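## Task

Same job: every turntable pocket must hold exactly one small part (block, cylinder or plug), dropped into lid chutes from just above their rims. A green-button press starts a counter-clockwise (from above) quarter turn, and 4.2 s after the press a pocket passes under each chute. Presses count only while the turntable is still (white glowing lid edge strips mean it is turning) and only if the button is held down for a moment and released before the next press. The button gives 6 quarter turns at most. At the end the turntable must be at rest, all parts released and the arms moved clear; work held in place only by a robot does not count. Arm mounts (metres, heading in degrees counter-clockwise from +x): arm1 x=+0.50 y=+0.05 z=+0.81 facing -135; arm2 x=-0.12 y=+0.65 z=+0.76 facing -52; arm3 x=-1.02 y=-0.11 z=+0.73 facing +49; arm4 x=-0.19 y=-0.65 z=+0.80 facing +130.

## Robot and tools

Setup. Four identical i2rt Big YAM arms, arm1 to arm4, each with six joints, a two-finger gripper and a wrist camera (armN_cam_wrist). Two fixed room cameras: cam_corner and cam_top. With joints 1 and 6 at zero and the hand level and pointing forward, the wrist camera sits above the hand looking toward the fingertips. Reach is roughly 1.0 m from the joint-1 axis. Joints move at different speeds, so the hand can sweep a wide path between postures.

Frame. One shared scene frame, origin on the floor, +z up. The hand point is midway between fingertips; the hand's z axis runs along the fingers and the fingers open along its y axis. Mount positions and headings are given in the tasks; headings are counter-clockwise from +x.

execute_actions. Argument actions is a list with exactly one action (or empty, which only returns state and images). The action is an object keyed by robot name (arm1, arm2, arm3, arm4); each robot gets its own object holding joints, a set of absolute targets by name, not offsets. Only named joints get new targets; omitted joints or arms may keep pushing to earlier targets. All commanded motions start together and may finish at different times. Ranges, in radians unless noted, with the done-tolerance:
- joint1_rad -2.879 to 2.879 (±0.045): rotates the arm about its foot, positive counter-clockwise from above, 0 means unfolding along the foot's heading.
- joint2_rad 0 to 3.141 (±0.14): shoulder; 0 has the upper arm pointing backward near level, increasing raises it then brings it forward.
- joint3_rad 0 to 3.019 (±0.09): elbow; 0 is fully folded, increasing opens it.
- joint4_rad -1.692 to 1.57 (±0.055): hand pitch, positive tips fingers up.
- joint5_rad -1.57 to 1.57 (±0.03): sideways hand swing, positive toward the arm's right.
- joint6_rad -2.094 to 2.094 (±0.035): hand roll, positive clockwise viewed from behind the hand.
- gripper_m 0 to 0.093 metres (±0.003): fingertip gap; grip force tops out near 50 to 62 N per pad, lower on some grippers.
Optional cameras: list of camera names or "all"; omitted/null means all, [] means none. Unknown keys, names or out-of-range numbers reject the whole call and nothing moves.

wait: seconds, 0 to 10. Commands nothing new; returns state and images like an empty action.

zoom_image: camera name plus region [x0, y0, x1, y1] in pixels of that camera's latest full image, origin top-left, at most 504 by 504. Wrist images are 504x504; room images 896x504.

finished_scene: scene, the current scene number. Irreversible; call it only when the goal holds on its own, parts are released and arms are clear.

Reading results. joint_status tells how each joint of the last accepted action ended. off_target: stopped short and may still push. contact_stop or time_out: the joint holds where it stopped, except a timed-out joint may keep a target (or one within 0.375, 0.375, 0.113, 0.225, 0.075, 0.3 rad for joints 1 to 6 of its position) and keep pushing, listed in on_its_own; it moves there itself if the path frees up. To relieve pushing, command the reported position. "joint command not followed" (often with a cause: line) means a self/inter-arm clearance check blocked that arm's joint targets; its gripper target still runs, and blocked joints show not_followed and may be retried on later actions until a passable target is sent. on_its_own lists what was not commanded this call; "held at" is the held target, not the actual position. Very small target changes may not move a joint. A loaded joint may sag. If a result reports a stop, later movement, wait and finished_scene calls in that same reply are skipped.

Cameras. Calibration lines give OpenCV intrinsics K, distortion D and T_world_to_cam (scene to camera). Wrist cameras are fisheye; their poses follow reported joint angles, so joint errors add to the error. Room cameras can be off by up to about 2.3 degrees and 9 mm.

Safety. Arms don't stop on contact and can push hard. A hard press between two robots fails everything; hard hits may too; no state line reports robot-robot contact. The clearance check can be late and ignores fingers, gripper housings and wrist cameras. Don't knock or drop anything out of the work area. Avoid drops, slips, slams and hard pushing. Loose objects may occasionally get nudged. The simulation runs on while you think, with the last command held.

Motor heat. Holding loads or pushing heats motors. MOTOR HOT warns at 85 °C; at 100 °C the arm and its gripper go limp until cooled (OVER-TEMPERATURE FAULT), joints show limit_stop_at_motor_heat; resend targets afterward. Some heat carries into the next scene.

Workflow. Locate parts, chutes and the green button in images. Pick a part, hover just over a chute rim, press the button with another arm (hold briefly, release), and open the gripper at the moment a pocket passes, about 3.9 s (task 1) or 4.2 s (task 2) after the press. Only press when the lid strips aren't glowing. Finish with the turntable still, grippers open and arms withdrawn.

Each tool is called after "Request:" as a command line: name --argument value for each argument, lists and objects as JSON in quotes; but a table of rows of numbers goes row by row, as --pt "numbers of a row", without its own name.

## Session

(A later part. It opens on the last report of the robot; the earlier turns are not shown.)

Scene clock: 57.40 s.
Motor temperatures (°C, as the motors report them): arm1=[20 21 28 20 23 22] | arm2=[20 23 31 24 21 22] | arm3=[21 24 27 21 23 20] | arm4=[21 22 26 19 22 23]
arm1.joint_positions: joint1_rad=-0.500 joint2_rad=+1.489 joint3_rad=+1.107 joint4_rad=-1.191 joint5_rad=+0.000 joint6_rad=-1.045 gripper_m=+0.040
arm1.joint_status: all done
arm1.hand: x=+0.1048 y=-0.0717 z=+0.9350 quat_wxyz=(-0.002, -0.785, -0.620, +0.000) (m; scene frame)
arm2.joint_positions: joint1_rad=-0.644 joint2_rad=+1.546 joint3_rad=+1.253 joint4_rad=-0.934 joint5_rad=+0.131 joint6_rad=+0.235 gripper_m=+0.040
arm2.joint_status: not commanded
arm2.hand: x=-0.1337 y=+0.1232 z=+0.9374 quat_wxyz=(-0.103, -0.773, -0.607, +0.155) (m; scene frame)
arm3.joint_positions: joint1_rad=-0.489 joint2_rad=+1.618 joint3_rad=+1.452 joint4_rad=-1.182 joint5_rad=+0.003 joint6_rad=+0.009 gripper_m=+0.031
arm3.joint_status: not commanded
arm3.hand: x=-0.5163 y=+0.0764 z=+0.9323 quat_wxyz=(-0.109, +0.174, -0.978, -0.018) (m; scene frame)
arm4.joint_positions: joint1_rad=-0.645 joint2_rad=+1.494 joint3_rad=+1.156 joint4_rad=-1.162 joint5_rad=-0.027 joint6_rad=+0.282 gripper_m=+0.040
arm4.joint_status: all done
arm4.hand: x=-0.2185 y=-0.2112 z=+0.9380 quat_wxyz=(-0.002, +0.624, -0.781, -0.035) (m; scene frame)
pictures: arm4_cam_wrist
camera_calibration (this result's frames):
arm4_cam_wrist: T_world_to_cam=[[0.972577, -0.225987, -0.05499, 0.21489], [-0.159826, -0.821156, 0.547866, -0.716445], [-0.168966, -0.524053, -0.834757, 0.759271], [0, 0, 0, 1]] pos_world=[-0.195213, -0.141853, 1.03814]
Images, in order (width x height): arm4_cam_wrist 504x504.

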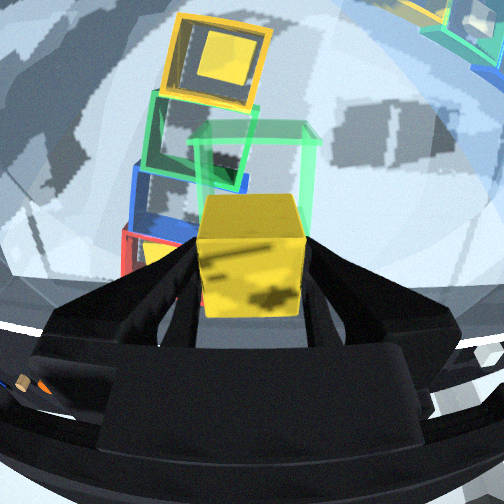

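Request:
wait --seconds 0.78

Request:
execute_actions --actions '[{"arm1":{"joints":{"gripper_m":0.057}},"arm2":{"joints":{"gripper_m":0.057}},"arm3":{"joints":{"gripper_m":0.057}},"arm4":{"joints":{"gripper_m":0.057}}}]' --cameras '["arm1_cam_wrist","arm2_cam_wrist","arm3_cam_wrist","arm4_cam_wrist"]'

Scene clock: 58.30 s.
Motor temperatures (°C, as the motors report them): arm1=[20 21 28 20 23 22] | arm2=[20 23 31 24 21 22] | arm3=[21 24 27 21 23 20] | arm4=[21 22 26 19 22 23]
arm1.joint_positions: joint1_rad=-0.500 joint2_rad=+1.489 joint3_rad=+1.107 joint4_rad=-1.191 joint5_rad=+0.000 joint6_rad=-1.045 gripper_m=+0.040
arm1.joint_status: all done
arm1.hand: x=+0.1048 y=-0.0717 z=+0.9350 quat_wxyz=(-0.002, -0.785, -0.620, +0.000) (m; scene frame)
arm2.joint_positions: joint1_rad=-0.644 joint2_rad=+1.546 joint3_rad=+1.253 joint4_rad=-0.934 joint5_rad=+0.131 joint6_rad=+0.235 gripper_m=+0.040
arm2.joint_status: not commanded
arm2.hand: x=-0.1337 y=+0.1232 z=+0.9374 quat_wxyz=(-0.103, -0.773, -0.607, +0.155) (m; scene frame)
arm3.joint_positions: joint1_rad=-0.489 joint2_rad=+1.618 joint3_rad=+1.452 joint4_rad=-1.182 joint5_rad=+0.003 joint6_rad=+0.009 gripper_m=+0.031
arm3.joint_status: not commanded
arm3.hand: x=-0.5163 y=+0.0764 z=+0.9323 quat_wxyz=(-0.109, +0.174, -0.978, -0.018) (m; scene frame)
arm4.joint_positions: joint1_rad=-0.645 joint2_rad=+1.494 joint3_rad=+1.156 joint4_rad=-1.162 joint5_rad=-0.027 joint6_rad=+0.282 gripper_m=+0.040
arm4.joint_status: all done
arm4.hand: x=-0.2185 y=-0.2112 z=+0.9380 quat_wxyz=(-0.002, +0.624, -0.781, -0.035) (m; scene frame)
wait: 0.80 s; at rest by 0.17 s
pictures: arm1_cam_wrist, arm2_cam_wrist, arm3_cam_wrist, arm4_cam_wrist, cam_corner, cam_top
camera_calibration (this result's frames):
arm1_cam_wrist: T_world_to_cam=[[-0.975678, 0.21863, -0.0159281, 0.129839], [0.167656, 0.791056, 0.588321, -0.504646], [0.141225, 0.571341, -0.808471, 0.910468], [0, 0, 0, 1]] pos_world=[0.0827073, -0.149371, 1.03505]
arm2_cam_wrist: T_world_to_cam=[[-0.972261, 0.230996, 0.0367367, -0.191138], [0.23313, 0.944317, 0.232196, -0.294261], [0.0189452, 0.23432, -0.971975, 1.01165], [0, 0, 0, 1]] pos_world=[-0.1364, 0.0849776, 1.05865]
arm3_cam_wrist: T_world_to_cam=[[0.331945, -0.943106, 0.0190858, 0.225366], [-0.872522, -0.299286, 0.386177, -0.782455], [-0.358494, -0.144842, -0.922227, 0.809562], [0, 0, 0, 1]] pos_world=[-0.467295, 0.0956251, 1.04447]
arm4_cam_wrist: T_world_to_cam=[[0.972577, -0.225987, -0.05499, 0.21489], [-0.159826, -0.821156, 0.547866, -0.716445], [-0.168966, -0.524053, -0.834757, 0.759271], [0, 0, 0, 1]] pos_world=[-0.195213, -0.141853, 1.03814]
Images, in order (width x height): arm1_cam_wrist 504x504, arm2_cam_wrist 504x504, arm3_cam_wrist 504x504, arm4_cam_wrist 504x504, cam_corner 896x504, cam_top 896x504.

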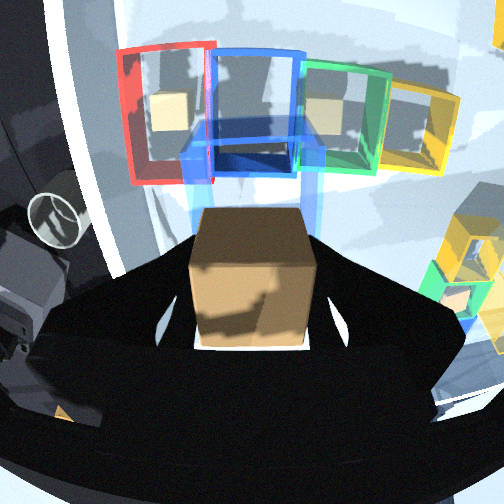

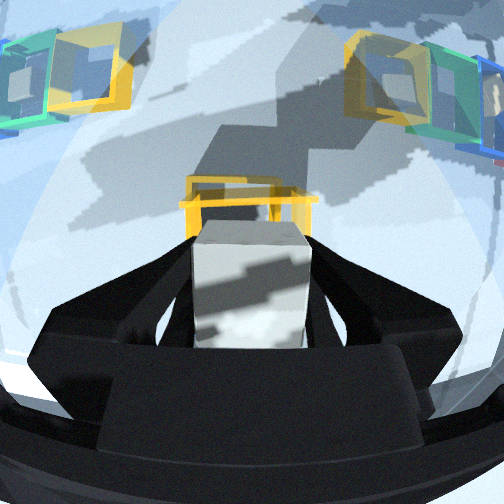

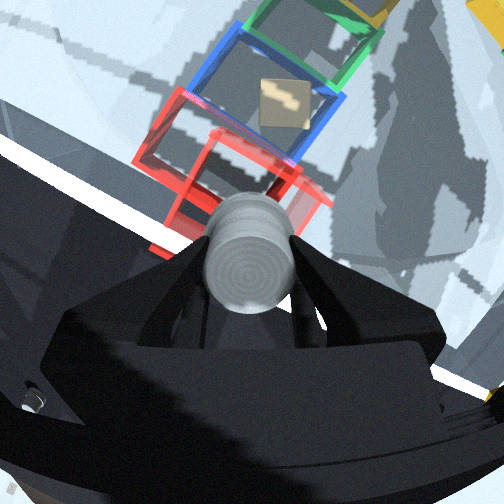

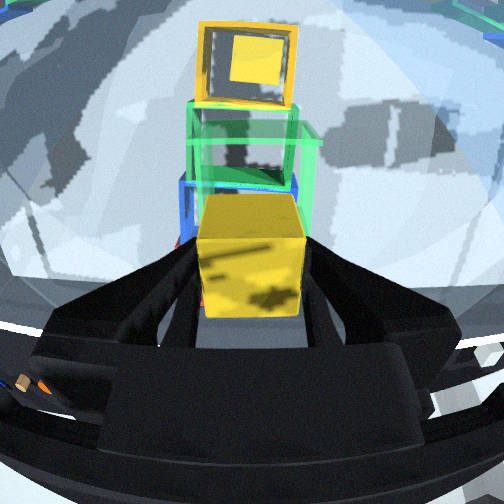

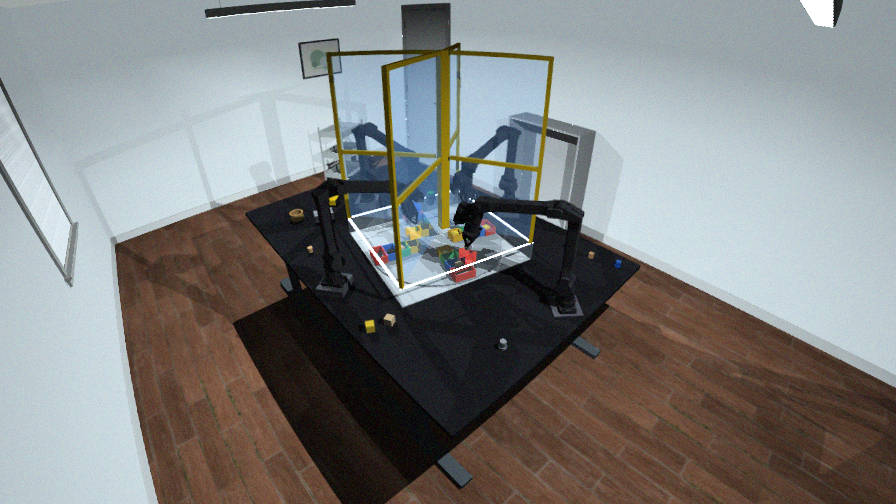

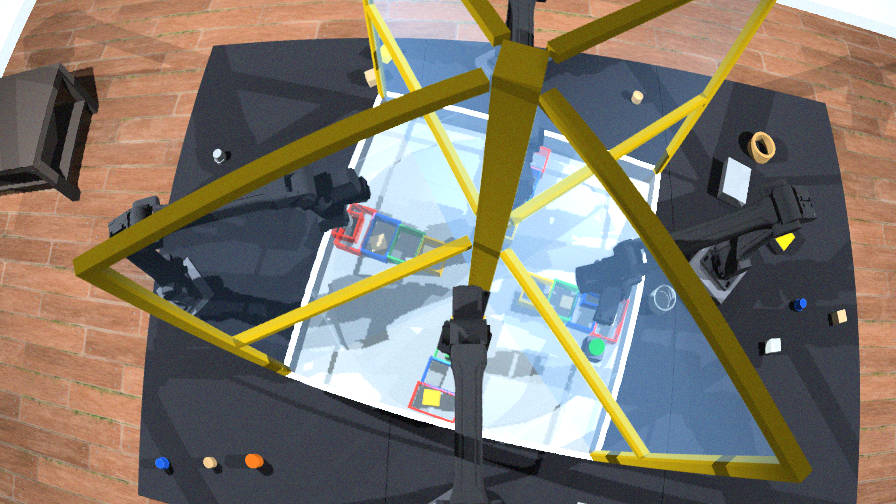

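Scene clock: 58.87 s.
Motor temperatures (°C, as the motors report them): arm1=[20 21 28 20 23 22] | arm2=[20 23 31 24 21 22] | arm3=[21 24 27 21 23 20] | arm4=[21 22 26 19 22 23]
arm1.joint_positions: joint1_rad=-0.500 joint2_rad=+1.489 joint3_rad=+1.107 joint4_rad=-1.191 joint5_rad=+0.000 joint6_rad=-1.045 gripper_m=+0.057
arm1.joint_status: all done
arm1.hand: x=+0.1048 y=-0.0717 z=+0.9350 quat_wxyz=(-0.002, -0.785, -0.620, +0.000) (m; scene frame)
arm2.joint_positions: joint1_rad=-0.644 joint2_rad=+1.544 joint3_rad=+1.253 joint4_rad=-0.933 joint5_rad=+0.131 joint6_rad=+0.235 gripper_m=+0.057
arm2.joint_status: all done
arm2.hand: x=-0.1337 y=+0.1231 z=+0.9382 quat_wxyz=(-0.104, -0.773, -0.606, +0.156) (m; scene frame)
arm3.joint_positions: joint1_rad=-0.489 joint2_rad=+1.614 joint3_rad=+1.452 joint4_rad=-1.182 joint5_rad=+0.003 joint6_rad=+0.009 gripper_m=+0.057
arm3.joint_status: all done
arm3.hand: x=-0.5166 y=+0.0763 z=+0.9342 quat_wxyz=(-0.111, +0.174, -0.978, -0.018) (m; scene frame)
arm4.joint_positions: joint1_rad=-0.645 joint2_rad=+1.494 joint3_rad=+1.156 joint4_rad=-1.162 joint5_rad=-0.027 joint6_rad=+0.282 gripper_m=+0.057
arm4.joint_status: all done
arm4.hand: x=-0.2185 y=-0.2112 z=+0.9380 quat_wxyz=(-0.002, +0.624, -0.781, -0.035) (m; scene frame)
pictures: arm1_cam_wrist, arm2_cam_wrist, arm3_cam_wrist, arm4_cam_wrist
camera_calibration (this result's frames):
arm1_cam_wrist: T_world_to_cam=[[-0.975678, 0.21863, -0.0159281, 0.129839], [0.167656, 0.791056, 0.588321, -0.504646], [0.141225, 0.571341, -0.808471, 0.910468], [0, 0, 0, 1]] pos_world=[0.0827073, -0.149371, 1.03505]
arm2_cam_wrist: T_world_to_cam=[[-0.972257, 0.231118, 0.0360658, -0.190514], [0.233141, 0.944928, 0.229687, -0.292], [0.0190052, 0.231723, -0.972596, 1.01345], [0, 0, 0, 1]] pos_world=[-0.136412, 0.0851089, 1.05962]
arm3_cam_wrist: T_world_to_cam=[[0.331888, -0.943128, 0.0189972, 0.225384], [-0.87389, -0.299815, 0.382657, -0.78085], [-0.355199, -0.143601, -0.923695, 0.81425], [0, 0, 0, 1]] pos_world=[-0.467958, 0.0953816, 1.04664]
arm4_cam_wrist: T_world_to_cam=[[0.972577, -0.225987, -0.05499, 0.21489], [-0.159826, -0.821156, 0.547866, -0.716445], [-0.168966, -0.524053, -0.834757, 0.759271], [0, 0, 0, 1]] pos_world=[-0.195213, -0.141853, 1.03814]
Images, in order (width x height): arm1_cam_wrist 504x504, arm2_cam_wrist 504x504, arm3_cam_wrist 504x504, arm4_cam_wrist 504x504.

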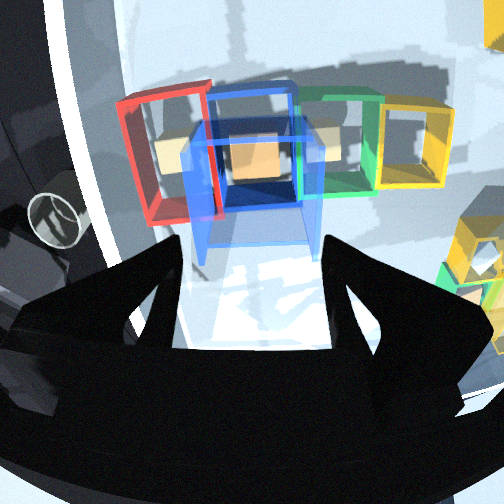

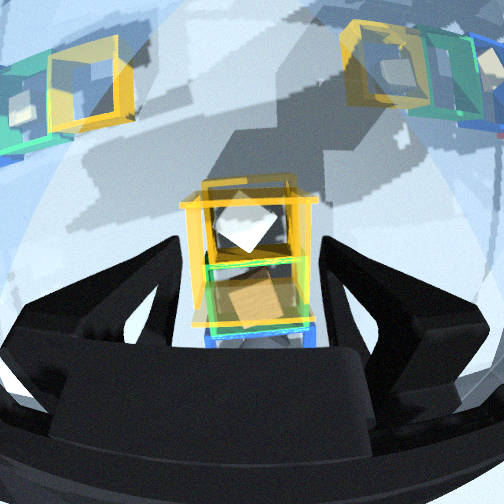

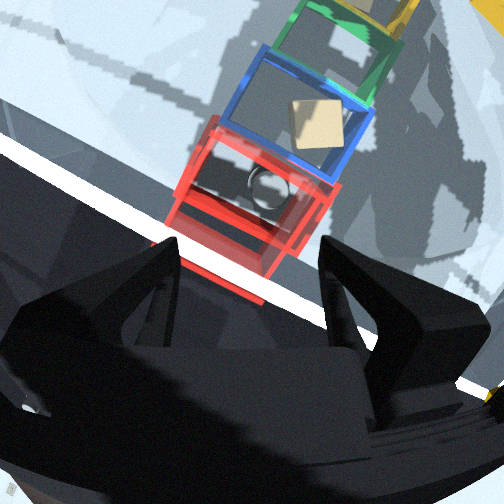

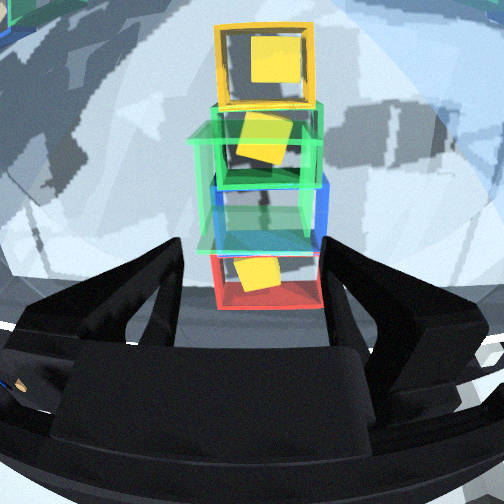

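Request:
execute_actions --actions '[{"arm1":{"joints":{"joint1_rad":1.596,"joint2_rad":1.145,"joint3_rad":0.672,"joint4_rad":-0.965,"joint6_rad":-0.74}},"arm2":{"joints":{"joint1_rad":0.861,"joint2_rad":1.12,"joint3_rad":0.705,"joint4_rad":-0.79,"gripper_m":0.075}},"arm4":{"joints":{"joint1_rad":0.721,"joint2_rad":1.28,"joint3_rad":1.33,"joint4_rad":-1.33,"joint5_rad":0.0,"gripper_m":0.082}},"arm3":{"joints":{"joint1_rad":0.626,"joint2_rad":1.12,"joint3_rad":0.83,"joint4_rad":-0.90,"gripper_m":0.075}}}]' --cameras '["arm1_cam_wrist","arm2_cam_wrist","arm3_cam_wrist","arm4_cam_wrist"]'

Scene clock: 62.13 s.
Motor temperatures (°C, as the motors report them): arm1=[20 21 28 20 23 22] | arm2=[20 23 31 24 21 22] | arm3=[21 24 27 21 23 20] | arm4=[21 22 26 19 22 23]
arm1.joint_positions: joint1_rad=+1.593 joint2_rad=+1.146 joint3_rad=+0.670 joint4_rad=-0.977 joint5_rad=+0.000 joint6_rad=-0.756 gripper_m=+0.057
arm1.joint_status: all done
arm1.hand: x=+0.7150 y=-0.1568 z=+0.8945 quat_wxyz=(-0.043, +0.000, -0.998, +0.042) (m; scene frame)
arm2.joint_positions: joint1_rad=+0.862 joint2_rad=+1.119 joint3_rad=+0.716 joint4_rad=-0.798 joint5_rad=+0.130 joint6_rad=+0.236 gripper_m=+0.075
arm2.joint_status: all done
arm2.hand: x=+0.2349 y=+0.6130 z=+0.8887 quat_wxyz=(-0.195, -0.148, -0.968, +0.050) (m; scene frame)
arm3.joint_positions: joint1_rad=+0.626 joint2_rad=+1.116 joint3_rad=+0.830 joint4_rad=-0.909 joint5_rad=-0.001 joint6_rad=+0.009 gripper_m=+0.075
arm3.joint_status: all done
arm3.hand: x=-0.9849 y=+0.2581 z=+0.8930 quat_wxyz=(-0.137, +0.658, -0.729, -0.125) (m; scene frame)
arm4.joint_positions: joint1_rad=+0.724 joint2_rad=+1.275 joint3_rad=+1.307 joint4_rad=-1.322 joint5_rad=-0.001 joint6_rad=+0.282 gripper_m=+0.082
arm4.joint_status: all done
arm4.hand: x=-0.6089 y=-0.5855 z=+1.0937 quat_wxyz=(+0.017, +0.967, -0.210, -0.143) (m; scene frame)
pictures: arm1_cam_wrist, arm2_cam_wrist, arm3_cam_wrist, arm4_cam_wrist
camera_calibration (this result's frames):
arm1_cam_wrist: T_world_to_cam=[[0.0103223, -0.997288, 0.0728698, -0.231996], [-0.854121, 0.0291008, 0.519259, 0.157025], [-0.519972, -0.0675996, -0.851504, 1.25122], [0, 0, 0, 1]] pos_world=[0.787112, -0.151355, 1.00079]
arm2_cam_wrist: T_world_to_cam=[[-0.294852, -0.954332, 0.0480821, 0.613267], [-0.932675, 0.298374, 0.202707, -0.135398], [-0.207797, 0.0149237, -0.978058, 1.03578], [0, 0, 0, 1]] pos_world=[0.269773, 0.610202, 1.01102]
arm3_cam_wrist: T_world_to_cam=[[0.993012, -0.117543, 0.0105543, 0.998648], [-0.116573, -0.963008, 0.242952, -0.0780428], [-0.0183933, -0.242484, -0.969981, 1.0345], [0, 0, 0, 1]] pos_world=[-0.981739, 0.293078, 1.01187]
arm4_cam_wrist: T_world_to_cam=[[0.406443, 0.908452, -0.0975666, 0.884659], [0.870329, -0.352446, 0.343962, -0.0468077], [0.278086, -0.224716, -0.933901, 1.18301], [0, 0, 0, 1]] pos_world=[-0.647804, -0.554326, 1.20723]
Images, in order (width x height): arm1_cam_wrist 504x504, arm2_cam_wrist 504x504, arm3_cam_wrist 504x504, arm4_cam_wrist 504x504.

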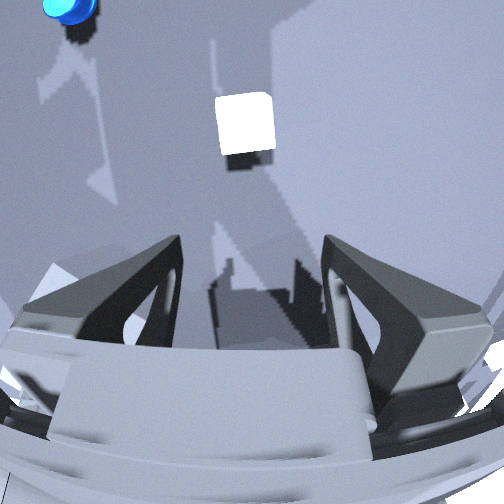

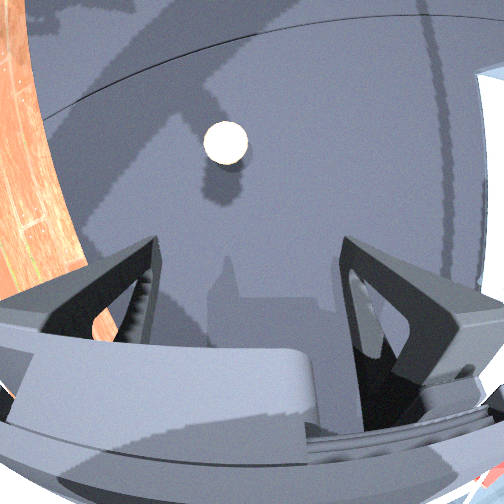

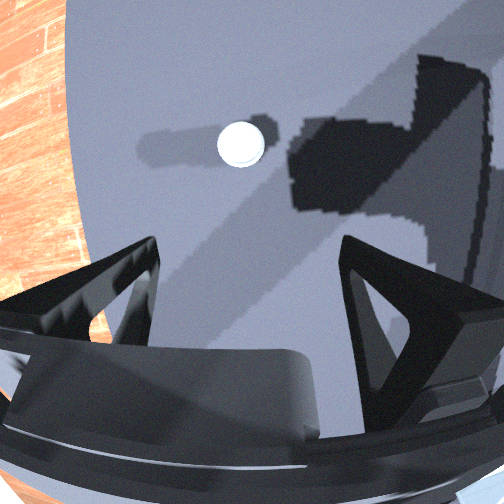

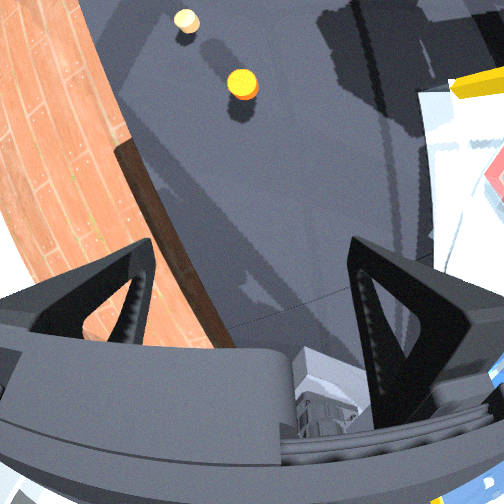

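Request:
execute_actions --actions '[{"arm1":{"joints":{"joint1_rad":1.638,"joint2_rad":1.635,"joint4_rad":-0.59,"joint6_rad":-0.84,"gripper_m":0.085}},"arm2":{"joints":{"joint2_rad":1.59,"joint4_rad":-0.366}},"arm4":{"joints":{"joint1_rad":0.745,"joint2_rad":2.012,"joint4_rad":-0.76}},"arm3":{"joints":{"joint2_rad":1.54,"joint4_rad":-0.607}}}]' --cameras '["arm1_cam_wrist","arm2_cam_wrist","arm3_cam_wrist","arm4_cam_wrist"]'

Scene clock: 64.47 s.
Motor temperatures (°C, as the motors report them): arm1=[20 21 28 20 23 22] | arm2=[20 23 30 24 21 22] | arm3=[21 24 27 21 23 20] | arm4=[21 22 27 19 22 23]
arm1.joint_positions: joint1_rad=+1.634 joint2_rad=+1.641 joint3_rad=+0.670 joint4_rad=-0.606 joint5_rad=+0.000 joint6_rad=-0.825 gripper_m=+0.085
arm1.joint_status: all done
arm1.hand: x=+0.7489 y=-0.1711 z=+0.7526 quat_wxyz=(+0.002, +0.054, -0.999, +0.000) (m; scene frame)
arm2.joint_positions: joint1_rad=+0.862 joint2_rad=+1.584 joint3_rad=+0.716 joint4_rad=-0.379 joint5_rad=+0.130 joint6_rad=+0.236 gripper_m=+0.075
arm2.joint_status: all done
arm2.hand: x=+0.2981 y=+0.6087 z=+0.7510 quat_wxyz=(-0.172, -0.147, -0.973, +0.053) (m; scene frame)
arm3.joint_positions: joint1_rad=+0.626 joint2_rad=+1.539 joint3_rad=+0.830 joint4_rad=-0.618 joint5_rad=-0.001 joint6_rad=+0.009 gripper_m=+0.075
arm3.joint_status: all done
arm3.hand: x=-0.9797 y=+0.3113 z=+0.7526 quat_wxyz=(-0.089, +0.665, -0.737, -0.081) (m; scene frame)
arm4.joint_positions: joint1_rad=+0.737 joint2_rad=+2.017 joint3_rad=+1.307 joint4_rad=-0.770 joint5_rad=-0.001 joint6_rad=+0.282 gripper_m=+0.082
arm4.joint_status: all done
arm4.hand: x=-0.7443 y=-0.5781 z=+0.7553 quat_wxyz=(+0.011, +0.978, -0.204, -0.049) (m; scene frame)
pictures: arm1_cam_wrist, arm2_cam_wrist, arm3_cam_wrist, arm4_cam_wrist
camera_calibration (this result's frames):
arm1_cam_wrist: T_world_to_cam=[[0.121434, -0.992511, -0.0132292, -0.253829], [-0.797126, -0.105453, 0.594533, 0.137733], [-0.591476, -0.0616514, -0.803962, 1.16592], [0, 0, 0, 1]] pos_world=[0.830231, -0.165523, 0.852114]
arm2_cam_wrist: T_world_to_cam=[[-0.292789, -0.9543, 0.0598877, 0.624999], [-0.921992, 0.298365, 0.246798, -0.0835503], [-0.253388, 0.0170438, -0.967215, 0.918462], [0, 0, 0, 1]] pos_world=[0.338687, 0.60571, 0.87154]
arm3_cam_wrist: T_world_to_cam=[[0.993139, -0.116139, 0.0136453, 0.998577], [-0.112971, -0.922755, 0.368457, -0.0955227], [-0.030201, -0.36747, -0.929545, 0.908178], [0, 0, 0, 1]] pos_world=[-0.97509, 0.361559, 0.865763]
arm4_cam_wrist: T_world_to_cam=[[0.405093, 0.913187, -0.0445945, 0.861736], [0.795509, -0.32801, 0.509485, 0.0234896], [0.450628, -0.241864, -0.859323, 0.968498], [0, 0, 0, 1]] pos_world=[-0.804202, -0.544976, 0.858714]
Images, in order (width x height): arm1_cam_wrist 504x504, arm2_cam_wrist 504x504, arm3_cam_wrist 504x504, arm4_cam_wrist 504x504.

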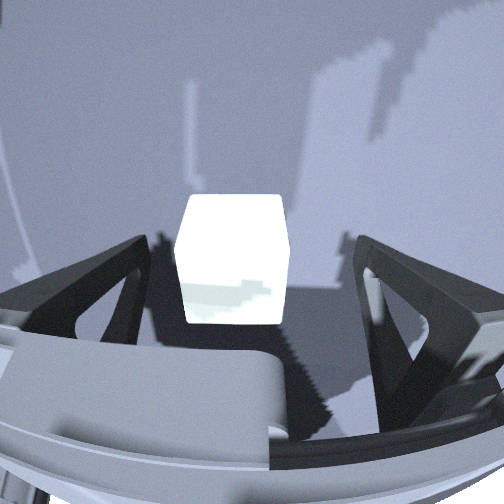

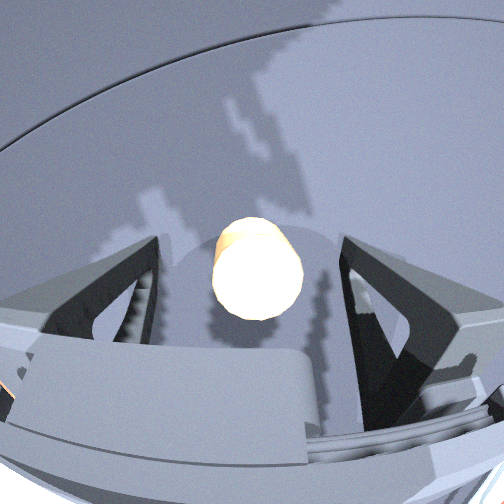

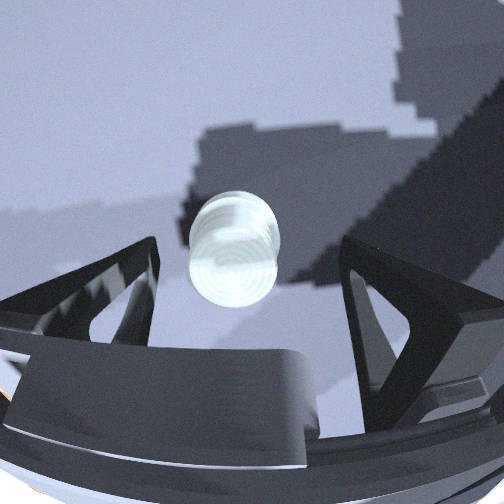

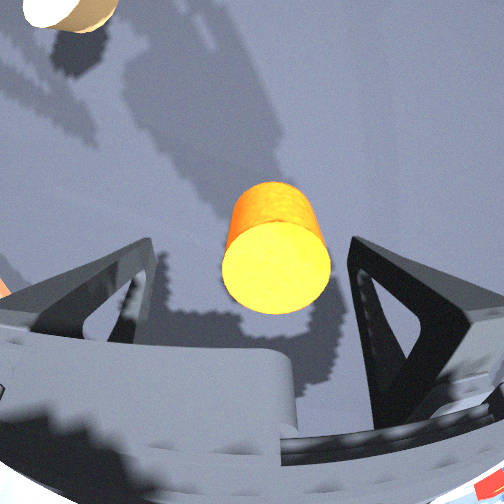

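Request:
execute_actions --actions '[{"arm1":{"joints":{"gripper_m":0.028}},"arm2":{"joints":{"gripper_m":0.02}},"arm3":{"joints":{"gripper_m":0.02}},"arm4":{"joints":{"gripper_m":0.026}}}]' --cameras '[]'

Request:
execute_actions --actions '[{"arm1":{"joints":{"joint1_rad":-0.205,"joint2_rad":1.44,"joint3_rad":1.125,"joint4_rad":-0.95,"joint6_rad":-1.06}},"arm2":{"joints":{"joint1_rad":-0.64,"joint2_rad":1.2,"joint3_rad":1.27,"joint4_rad":-1.3}},"arm4":{"joints":{"joint2_rad":1.33,"joint3_rad":1.16,"joint4_rad":-1.38}},"arm3":{"joints":{"joint1_rad":-0.482,"joint2_rad":1.45,"joint3_rad":1.47,"joint4_rad":-1.30}}}]' --cameras '["arm1_cam_wrist","arm2_cam_wrist","arm3_cam_wrist","arm4_cam_wrist"]'

Scene clock: 65.43 s.
Motor temperatures (°C, as the motors report them): arm1=[20 21 28 20 23 22] | arm2=[20 23 30 24 21 22] | arm3=[21 24 27 21 23 20] | arm4=[21 22 27 19 22 23]
arm1.joint_positions: joint1_rad=+1.634 joint2_rad=+1.641 joint3_rad=+0.670 joint4_rad=-0.606 joint5_rad=+0.000 joint6_rad=-0.825 gripper_m=+0.040
arm1.joint_status: gripper_m off_target (ended at +0.040, target +0.028)
arm1.hand: x=+0.7490 y=-0.1712 z=+0.7526 quat_wxyz=(+0.002, +0.055, -0.999, +0.000) (m; scene frame)
arm2.joint_positions: joint1_rad=+0.862 joint2_rad=+1.584 joint3_rad=+0.716 joint4_rad=-0.379 joint5_rad=+0.130 joint6_rad=+0.236 gripper_m=+0.032
arm2.joint_status: gripper_m off_target (ended at +0.032, target +0.020)
arm2.hand: x=+0.2982 y=+0.6087 z=+0.7511 quat_wxyz=(-0.172, -0.147, -0.973, +0.053) (m; scene frame)
arm3.joint_positions: joint1_rad=+0.626 joint2_rad=+1.539 joint3_rad=+0.830 joint4_rad=-0.618 joint5_rad=-0.001 joint6_rad=+0.009 gripper_m=+0.031
arm3.joint_status: gripper_m off_target (ended at +0.031, target +0.020)
arm3.hand: x=-0.9797 y=+0.3113 z=+0.7526 quat_wxyz=(-0.089, +0.665, -0.737, -0.081) (m; scene frame)
arm4.joint_positions: joint1_rad=+0.737 joint2_rad=+2.017 joint3_rad=+1.307 joint4_rad=-0.770 joint5_rad=-0.001 joint6_rad=+0.282 gripper_m=+0.039
arm4.joint_status: gripper_m off_target (ended at +0.039, target +0.026)
arm4.hand: x=-0.7443 y=-0.5781 z=+0.7553 quat_wxyz=(+0.011, +0.978, -0.204, -0.049) (m; scene frame)
pictures: none
No camera images: the call's "cameras" was empty. Leave "cameras" out to get every camera's image.

Scene clock: 67.40 s.
Motor temperatures (°C, as the motors report them): arm1=[20 21 28 20 23 22] | arm2=[20 23 30 24 21 22] | arm3=[21 24 28 21 23 20] | arm4=[21 22 27 19 22 23]
arm1.joint_positions: joint1_rad=-0.209 joint2_rad=+1.444 joint3_rad=+1.098 joint4_rad=-0.937 joint5_rad=+0.000 joint6_rad=-1.045 gripper_m=+0.039
arm1.joint_status: all done
arm1.hand: x=+0.1069 y=-0.2121 z=+0.9596 quat_wxyz=(+0.031, -0.680, -0.719, +0.141) (m; scene frame)
arm2.joint_positions: joint1_rad=-0.644 joint2_rad=+1.197 joint3_rad=+1.248 joint4_rad=-1.291 joint5_rad=+0.131 joint6_rad=+0.236 gripper_m=+0.032
arm2.joint_status: all done
arm2.hand: x=-0.1372 y=+0.2452 z=+1.0619 quat_wxyz=(-0.098, -0.774, -0.608, +0.151) (m; scene frame)
arm3.joint_positions: joint1_rad=-0.486 joint2_rad=+1.454 joint3_rad=+1.424 joint4_rad=-1.293 joint5_rad=+0.002 joint6_rad=+0.008 gripper_m=+0.031
arm3.joint_status: all done
arm3.hand: x=-0.5647 y=+0.0600 z=+0.9948 quat_wxyz=(-0.122, +0.176, -0.977, -0.020) (m; scene frame)
arm4.joint_positions: joint1_rad=+0.737 joint2_rad=+1.314 joint3_rad=+1.145 joint4_rad=-1.372 joint5_rad=-0.001 joint6_rad=+0.282 gripper_m=+0.039
arm4.joint_status: all done
arm4.hand: x=-0.5596 y=-0.5989 z=+1.0084 quat_wxyz=(+0.008, +0.979, -0.204, -0.018) (m; scene frame)
pictures: arm1_cam_wrist, arm2_cam_wrist, arm3_cam_wrist, arm4_cam_wrist
camera_calibration (this result's frames):
arm1_cam_wrist: T_world_to_cam=[[-0.970728, -0.0510395, 0.234695, -0.135282], [0.06247, 0.889875, 0.451906, -0.245307], [-0.231914, 0.45334, -0.860639, 1.0752], [0, 0, 0, 1]] pos_world=[0.133358, -0.276044, 1.06797]
arm2_cam_wrist: T_world_to_cam=[[-0.972256, 0.230478, 0.0399809, -0.230595], [0.233182, 0.941355, 0.243879, -0.449257], [0.0185726, 0.246436, -0.968981, 1.09802], [0, 0, 0, 1]] pos_world=[-0.139832, 0.205467, 1.18274]
arm3_cam_wrist: T_world_to_cam=[[0.334875, -0.942087, 0.0181944, 0.227214], [-0.880596, -0.30603, 0.361797, -0.833686], [-0.335276, -0.137179, -0.932079, 0.869921], [0, 0, 0, 1]] pos_world=[-0.518564, 0.0782566, 1.10833]
arm4_cam_wrist: T_world_to_cam=[[0.406578, 0.913224, -0.0267839, 0.800056], [0.762572, -0.323068, 0.560456, -0.326097], [0.503169, -0.248294, -0.827751, 1.09145], [0, 0, 0, 1]] pos_world=[-0.625793, -0.564983, 1.10764]
Images, in order (width x height): arm1_cam_wrist 504x504, arm2_cam_wrist 504x504, arm3_cam_wrist 504x504, arm4_cam_wrist 504x504.

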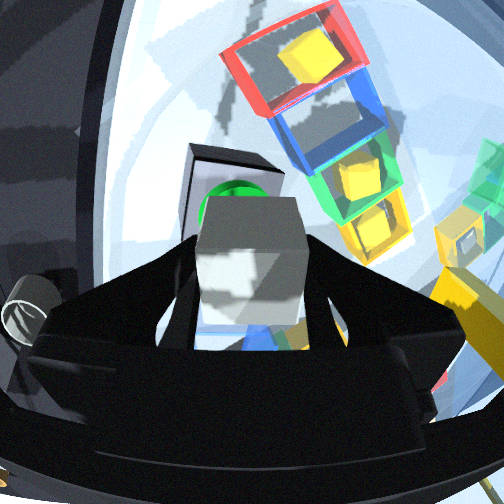

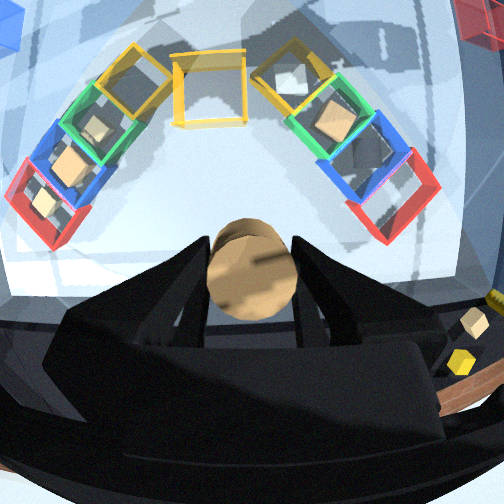

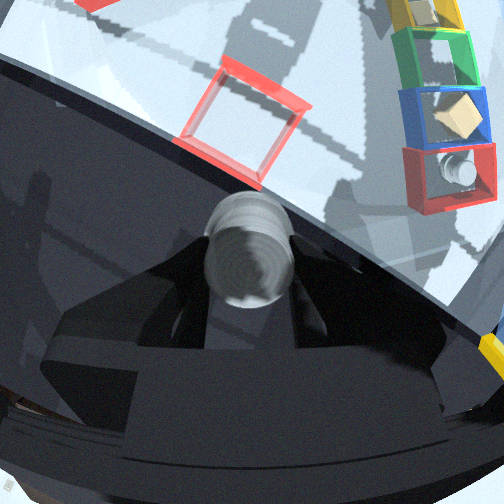

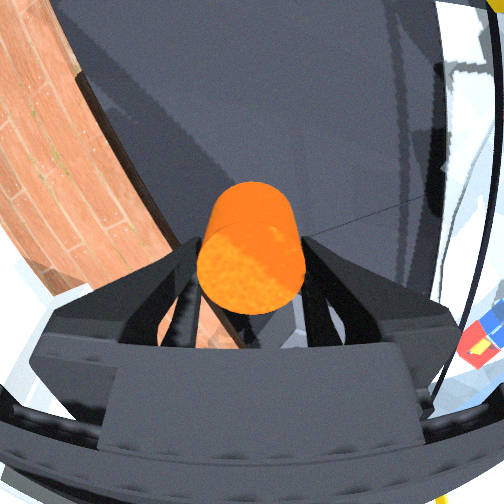

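Request:
execute_actions --actions '[]'

Scene clock: 67.80 s.
Motor temperatures (°C, as the motors report them): arm1=[20 21 28 20 23 22] | arm2=[20 23 30 24 21 22] | arm3=[21 24 28 21 23 20] | arm4=[21 22 27 19 22 23]
arm1.joint_positions: joint1_rad=-0.209 joint2_rad=+1.444 joint3_rad=+1.098 joint4_rad=-0.937 joint5_rad=+0.000 joint6_rad=-1.045 gripper_m=+0.039
arm1.joint_status: all done
arm1.hand: x=+0.1069 y=-0.2121 z=+0.9596 quat_wxyz=(+0.031, -0.680, -0.719, +0.141) (m; scene frame)
arm2.joint_positions: joint1_rad=-0.644 joint2_rad=+1.197 joint3_rad=+1.248 joint4_rad=-1.291 joint5_rad=+0.131 joint6_rad=+0.236 gripper_m=+0.032
arm2.joint_status: all done
arm2.hand: x=-0.1372 y=+0.2452 z=+1.0619 quat_wxyz=(-0.098, -0.774, -0.608, +0.151) (m; scene frame)
arm3.joint_positions: joint1_rad=-0.486 joint2_rad=+1.454 joint3_rad=+1.424 joint4_rad=-1.293 joint5_rad=+0.002 joint6_rad=+0.008 gripper_m=+0.031
arm3.joint_status: all done
arm3.hand: x=-0.5647 y=+0.0600 z=+0.9948 quat_wxyz=(-0.122, +0.176, -0.977, -0.020) (m; scene frame)
arm4.joint_positions: joint1_rad=+0.737 joint2_rad=+1.314 joint3_rad=+1.145 joint4_rad=-1.372 joint5_rad=-0.001 joint6_rad=+0.282 gripper_m=+0.039
arm4.joint_status: all done
arm4.hand: x=-0.5596 y=-0.5989 z=+1.0084 quat_wxyz=(+0.008, +0.979, -0.204, -0.018) (m; scene frame)
pictures: arm1_cam_wrist, arm2_cam_wrist, arm3_cam_wrist, arm4_cam_wrist, cam_corner, cam_top
camera_calibration (this result's frames):
arm1_cam_wrist: T_world_to_cam=[[-0.970728, -0.0510395, 0.234695, -0.135282], [0.06247, 0.889875, 0.451906, -0.245307], [-0.231914, 0.45334, -0.860639, 1.0752], [0, 0, 0, 1]] pos_world=[0.133358, -0.276044, 1.06797]
arm2_cam_wrist: T_world_to_cam=[[-0.972256, 0.230478, 0.0399809, -0.230595], [0.233182, 0.941355, 0.243879, -0.449257], [0.0185726, 0.246436, -0.968981, 1.09802], [0, 0, 0, 1]] pos_world=[-0.139832, 0.205467, 1.18274]
arm3_cam_wrist: T_world_to_cam=[[0.334875, -0.942087, 0.0181944, 0.227214], [-0.880596, -0.30603, 0.361797, -0.833686], [-0.335276, -0.137179, -0.932079, 0.869921], [0, 0, 0, 1]] pos_world=[-0.518564, 0.0782566, 1.10833]
arm4_cam_wrist: T_world_to_cam=[[0.406578, 0.913224, -0.0267839, 0.800056], [0.762572, -0.323068, 0.560456, -0.326097], [0.503169, -0.248294, -0.827751, 1.09145], [0, 0, 0, 1]] pos_world=[-0.625793, -0.564983, 1.10764]
Images, in order (width x height): arm1_cam_wrist 504x504, arm2_cam_wrist 504x504, arm3_cam_wrist 504x504, arm4_cam_wrist 504x504, cam_corner 896x504, cam_top 896x504.

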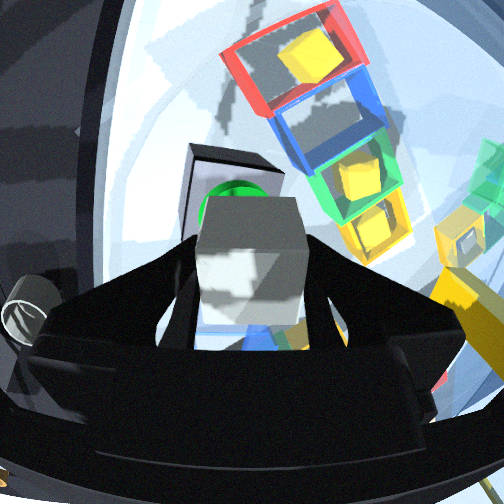

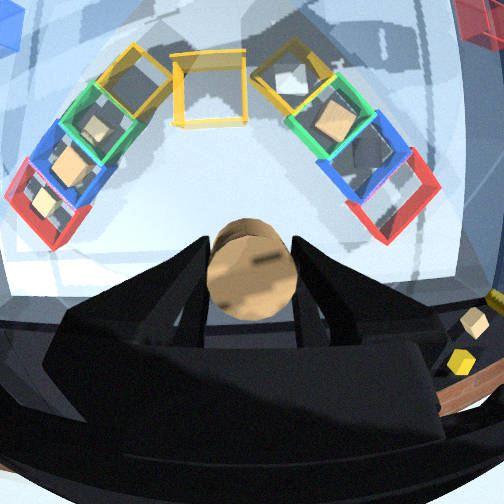

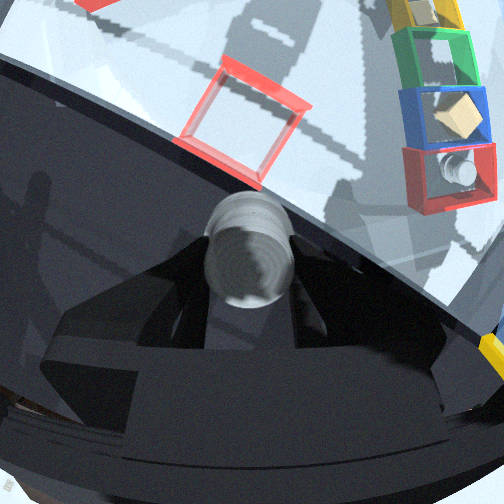

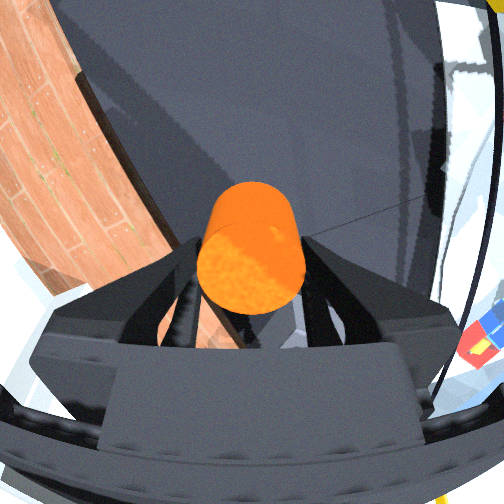

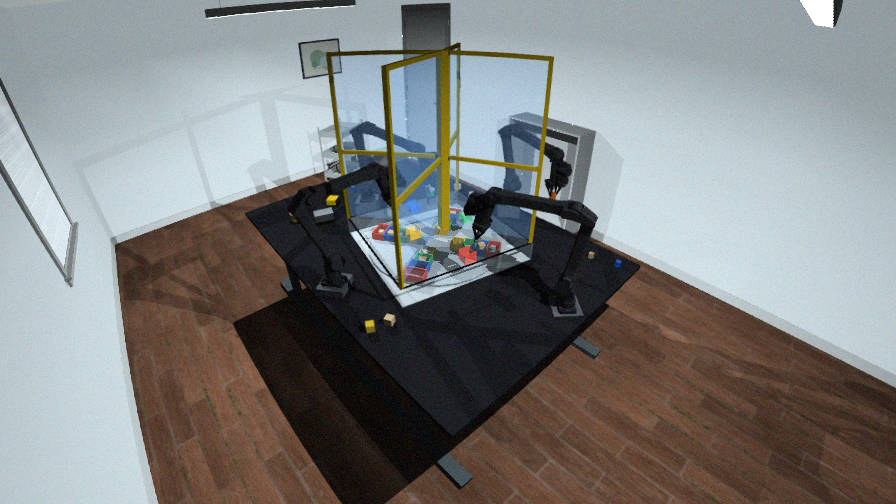

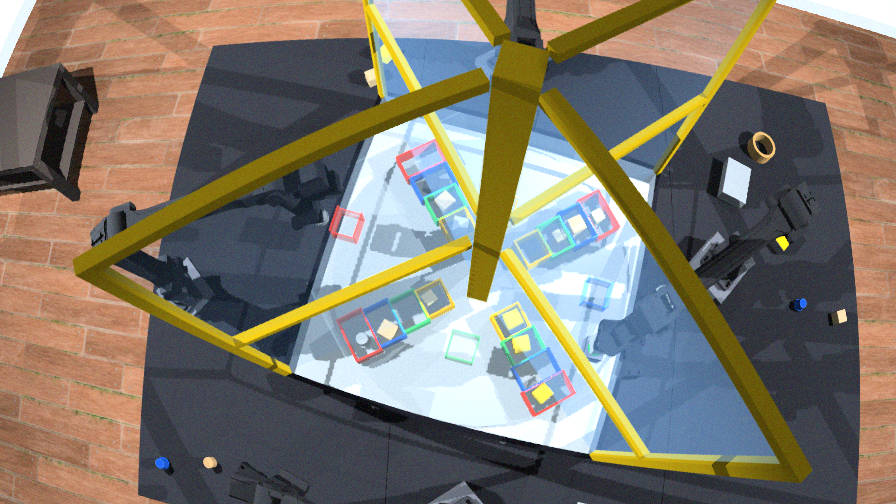

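Request:
execute_actions --actions '[{"arm1":{"joints":{"joint2_rad":1.54}},"arm4":{"joints":{"joint1_rad":-0.634}},"arm2":{"joints":{"joint2_rad":1.53,"joint4_rad":-0.935}},"arm3":{"joints":{"joint2_rad":1.578,"joint4_rad":-1.12}}}]' --cameras '[]'

Request:
execute_actions --actions '[{"arm1":{"joints":{"joint1_rad":-0.493,"joint2_rad":1.47,"joint4_rad":-1.188}},"arm4":{"joints":{"joint2_rad":1.475,"joint4_rad":-1.142}}}]' --cameras '["arm1_cam_wrist","arm2_cam_wrist","arm3_cam_wrist","arm4_cam_wrist"]'

Scene clock: 70.17 s.
Motor temperatures (°C, as the motors report them): arm1=[20 20 28 20 23 22] | arm2=[20 23 31 24 21 22] | arm3=[21 24 28 21 23 20] | arm4=[21 22 27 19 22 23]
arm1.joint_positions: joint1_rad=-0.207 joint2_rad=+1.481 joint3_rad=+1.111 joint4_rad=-0.946 joint5_rad=-0.002 joint6_rad=-1.045 gripper_m=+0.039
arm1.joint_status: all done
arm1.hand: x=+0.1051 y=-0.2147 z=+0.9476 quat_wxyz=(+0.026, -0.680, -0.722, +0.125) (m; scene frame)
arm2.joint_positions: joint1_rad=-0.644 joint2_rad=+1.541 joint3_rad=+1.248 joint4_rad=-0.948 joint5_rad=+0.131 joint6_rad=+0.236 gripper_m=+0.032
arm2.joint_status: all done
arm2.hand: x=-0.1335 y=+0.1284 z=+0.9363 quat_wxyz=(-0.097, -0.774, -0.608, +0.151) (m; scene frame)
arm3.joint_positions: joint1_rad=-0.486 joint2_rad=+1.588 joint3_rad=+1.424 joint4_rad=-1.133 joint5_rad=+0.002 joint6_rad=+0.008 gripper_m=+0.031
arm3.joint_status: all done
arm3.hand: x=-0.5157 y=+0.0785 z=+0.9390 quat_wxyz=(-0.135, +0.176, -0.975, -0.023) (m; scene frame)
arm4.joint_positions: joint1_rad=-0.637 joint2_rad=+1.318 joint3_rad=+1.145 joint4_rad=-1.372 joint5_rad=-0.001 joint6_rad=+0.282 gripper_m=+0.039
arm4.joint_status: all done
arm4.hand: x=-0.2127 y=-0.2732 z=+0.9997 quat_wxyz=(+0.000, +0.627, -0.779, -0.009) (m; scene frame)
pictures: none
No camera images: the call's "cameras" was empty. Leave "cameras" out to get every camera's image.

Scene clock: 71.30 s.
Motor temperatures (°C, as the motors report them): arm1=[20 20 28 20 23 22] | arm2=[20 23 31 24 21 22] | arm3=[21 24 28 21 23 20] | arm4=[21 22 27 19 22 23]
arm1.joint_positions: joint1_rad=-0.500 joint2_rad=+1.475 joint3_rad=+1.113 joint4_rad=-1.174 joint5_rad=+0.000 joint6_rad=-1.045 gripper_m=+0.039
arm1.joint_status: all done
arm1.hand: x=+0.0987 y=-0.0737 z=+0.9425 quat_wxyz=(+0.005, -0.784, -0.620, +0.017) (m; scene frame)
arm2.joint_positions: joint1_rad=-0.644 joint2_rad=+1.541 joint3_rad=+1.248 joint4_rad=-0.948 joint5_rad=+0.131 joint6_rad=+0.236 gripper_m=+0.032
arm2.joint_status: not commanded
arm2.hand: x=-0.1335 y=+0.1284 z=+0.9363 quat_wxyz=(-0.097, -0.774, -0.608, +0.151) (m; scene frame)
arm3.joint_positions: joint1_rad=-0.486 joint2_rad=+1.588 joint3_rad=+1.424 joint4_rad=-1.133 joint5_rad=+0.002 joint6_rad=+0.008 gripper_m=+0.031
arm3.joint_status: not commanded
arm3.hand: x=-0.5157 y=+0.0785 z=+0.9390 quat_wxyz=(-0.135, +0.176, -0.975, -0.023) (m; scene frame)
arm4.joint_positions: joint1_rad=-0.637 joint2_rad=+1.482 joint3_rad=+1.145 joint4_rad=-1.153 joint5_rad=-0.001 joint6_rad=+0.282 gripper_m=+0.039
arm4.joint_status: all done
arm4.hand: x=-0.2174 y=-0.2132 z=+0.9390 quat_wxyz=(-0.016, +0.627, -0.779, -0.032) (m; scene frame)
pictures: arm1_cam_wrist, arm2_cam_wrist, arm3_cam_wrist, arm4_cam_wrist
camera_calibration (this result's frames):
arm1_cam_wrist: T_world_to_cam=[[-0.975649, 0.21878, 0.0156465, 0.0946193], [0.187945, 0.797101, 0.573852, -0.494384], [0.113076, 0.562819, -0.818809, 0.930454], [0, 0, 0, 1]] pos_world=[0.0800207, -0.150304, 1.04409]
arm2_cam_wrist: T_world_to_cam=[[-0.972258, 0.230384, 0.0404604, -0.195454], [0.233175, 0.940892, 0.245664, -0.311053], [0.0185282, 0.248283, -0.96851, 1.0043], [0, 0, 0, 1]] pos_world=[-0.13611, 0.0883449, 1.057]
arm3_cam_wrist: T_world_to_cam=[[0.334512, -0.942227, 0.01758, 0.229668], [-0.889165, -0.309383, 0.337147, -0.745708], [-0.31223, -0.128411, -0.941288, 0.856766], [0, 0, 0, 1]] pos_world=[-0.472376, 0.0957089, 1.05384]
arm4_cam_wrist: T_world_to_cam=[[0.974986, -0.219751, -0.0333524, 0.194966], [-0.168548, -0.828791, 0.533571, -0.708565], [-0.144895, -0.514602, -0.845098, 0.776221], [0, 0, 0, 1]] pos_world=[-0.197046, -0.144962, 1.04055]
Images, in order (width x height): arm1_cam_wrist 504x504, arm2_cam_wrist 504x504, arm3_cam_wrist 504x504, arm4_cam_wrist 504x504.

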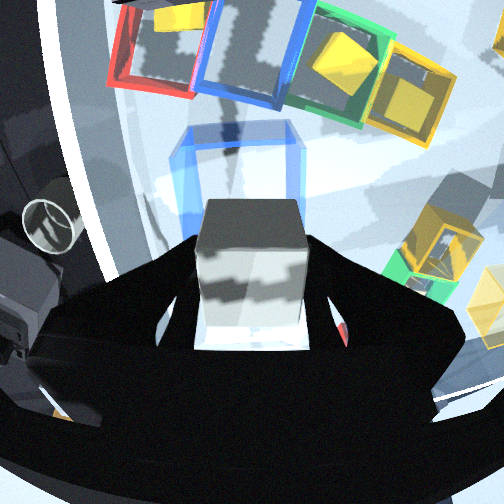

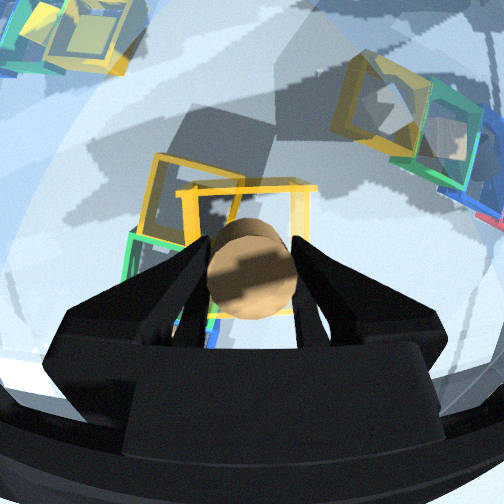

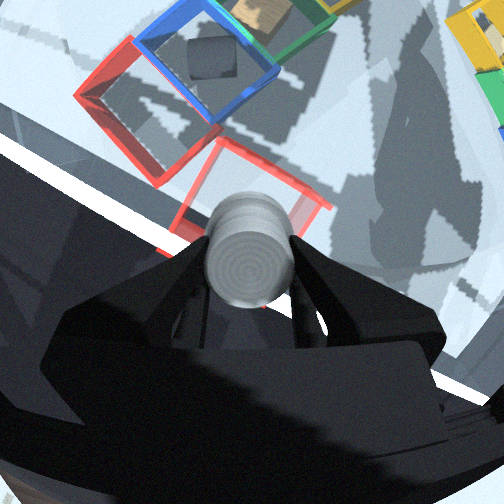

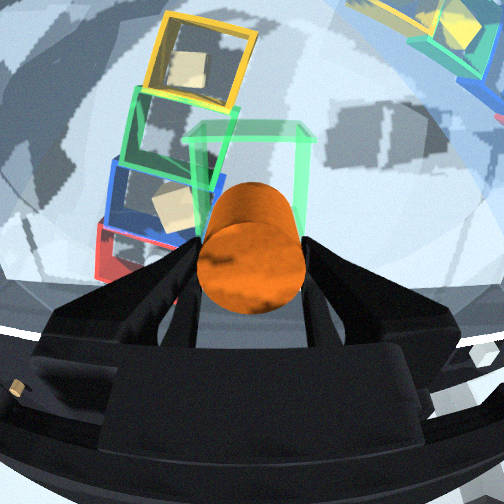

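Request:
execute_actions --actions '[{"arm1":{"joints":{"joint4_rad":-1.212}}}]' --cameras '["arm1_cam_wrist","arm4_cam_wrist"]'

Scene clock: 73.27 s.
Motor temperatures (°C, as the motors report them): arm1=[20 21 28 20 23 22] | arm2=[20 23 31 24 21 22] | arm3=[21 24 29 21 23 20] | arm4=[21 22 27 19 22 23]
arm1.joint_positions: joint1_rad=-0.500 joint2_rad=+1.475 joint3_rad=+1.113 joint4_rad=-1.198 joint5_rad=+0.000 joint6_rad=-1.045 gripper_m=+0.039
arm1.joint_status: all done
arm1.hand: x=+0.1042 y=-0.0720 z=+0.9424 quat_wxyz=(+0.000, -0.785, -0.620, +0.006) (m; scene frame)
arm2.joint_positions: joint1_rad=-0.644 joint2_rad=+1.541 joint3_rad=+1.248 joint4_rad=-0.948 joint5_rad=+0.131 joint6_rad=+0.236 gripper_m=+0.032
arm2.joint_status: not commanded
arm2.hand: x=-0.1335 y=+0.1284 z=+0.9363 quat_wxyz=(-0.097, -0.774, -0.608, +0.151) (m; scene frame)
arm3.joint_positions: joint1_rad=-0.486 joint2_rad=+1.588 joint3_rad=+1.424 joint4_rad=-1.133 joint5_rad=+0.002 joint6_rad=+0.008 gripper_m=+0.031
arm3.joint_status: not commanded
arm3.hand: x=-0.5157 y=+0.0785 z=+0.9390 quat_wxyz=(-0.135, +0.176, -0.975, -0.023) (m; scene frame)
arm4.joint_positions: joint1_rad=-0.637 joint2_rad=+1.482 joint3_rad=+1.145 joint4_rad=-1.153 joint5_rad=-0.001 joint6_rad=+0.282 gripper_m=+0.039
arm4.joint_status: not commanded
arm4.hand: x=-0.2174 y=-0.2132 z=+0.9390 quat_wxyz=(-0.016, +0.627, -0.779, -0.032) (m; scene frame)
pictures: arm1_cam_wrist, arm4_cam_wrist
camera_calibration (this result's frames):
arm1_cam_wrist: T_world_to_cam=[[-0.975792, 0.218645, -0.00495981, 0.11911], [0.17476, 0.793173, 0.583382, -0.504579], [0.131488, 0.568393, -0.812182, 0.92101], [0, 0, 0, 1]] pos_world=[0.0833058, -0.14932, 1.04298]
arm4_cam_wrist: T_world_to_cam=[[0.974986, -0.219751, -0.0333524, 0.194966], [-0.168548, -0.828791, 0.533571, -0.708565], [-0.144895, -0.514602, -0.845098, 0.776221], [0, 0, 0, 1]] pos_world=[-0.197046, -0.144962, 1.04055]
Images, in order (width x height): arm1_cam_wrist 504x504, arm4_cam_wrist 504x504.

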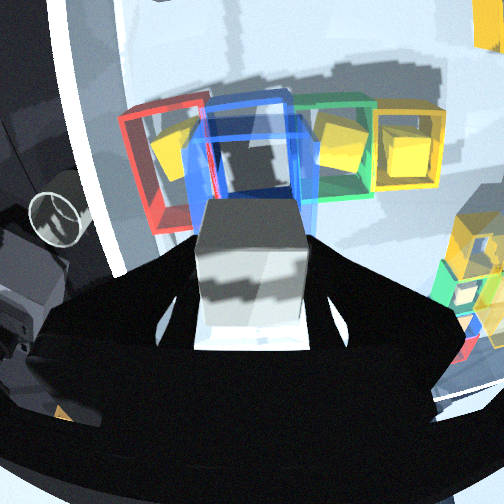

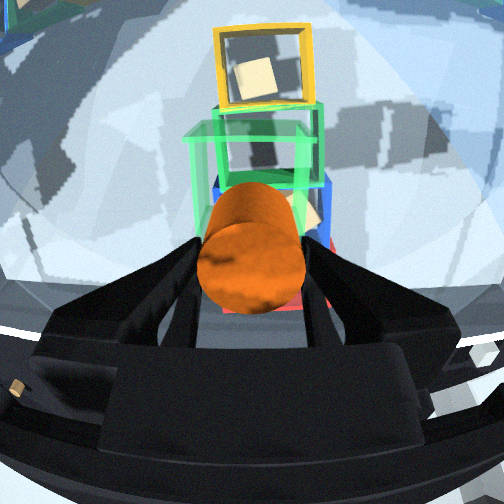

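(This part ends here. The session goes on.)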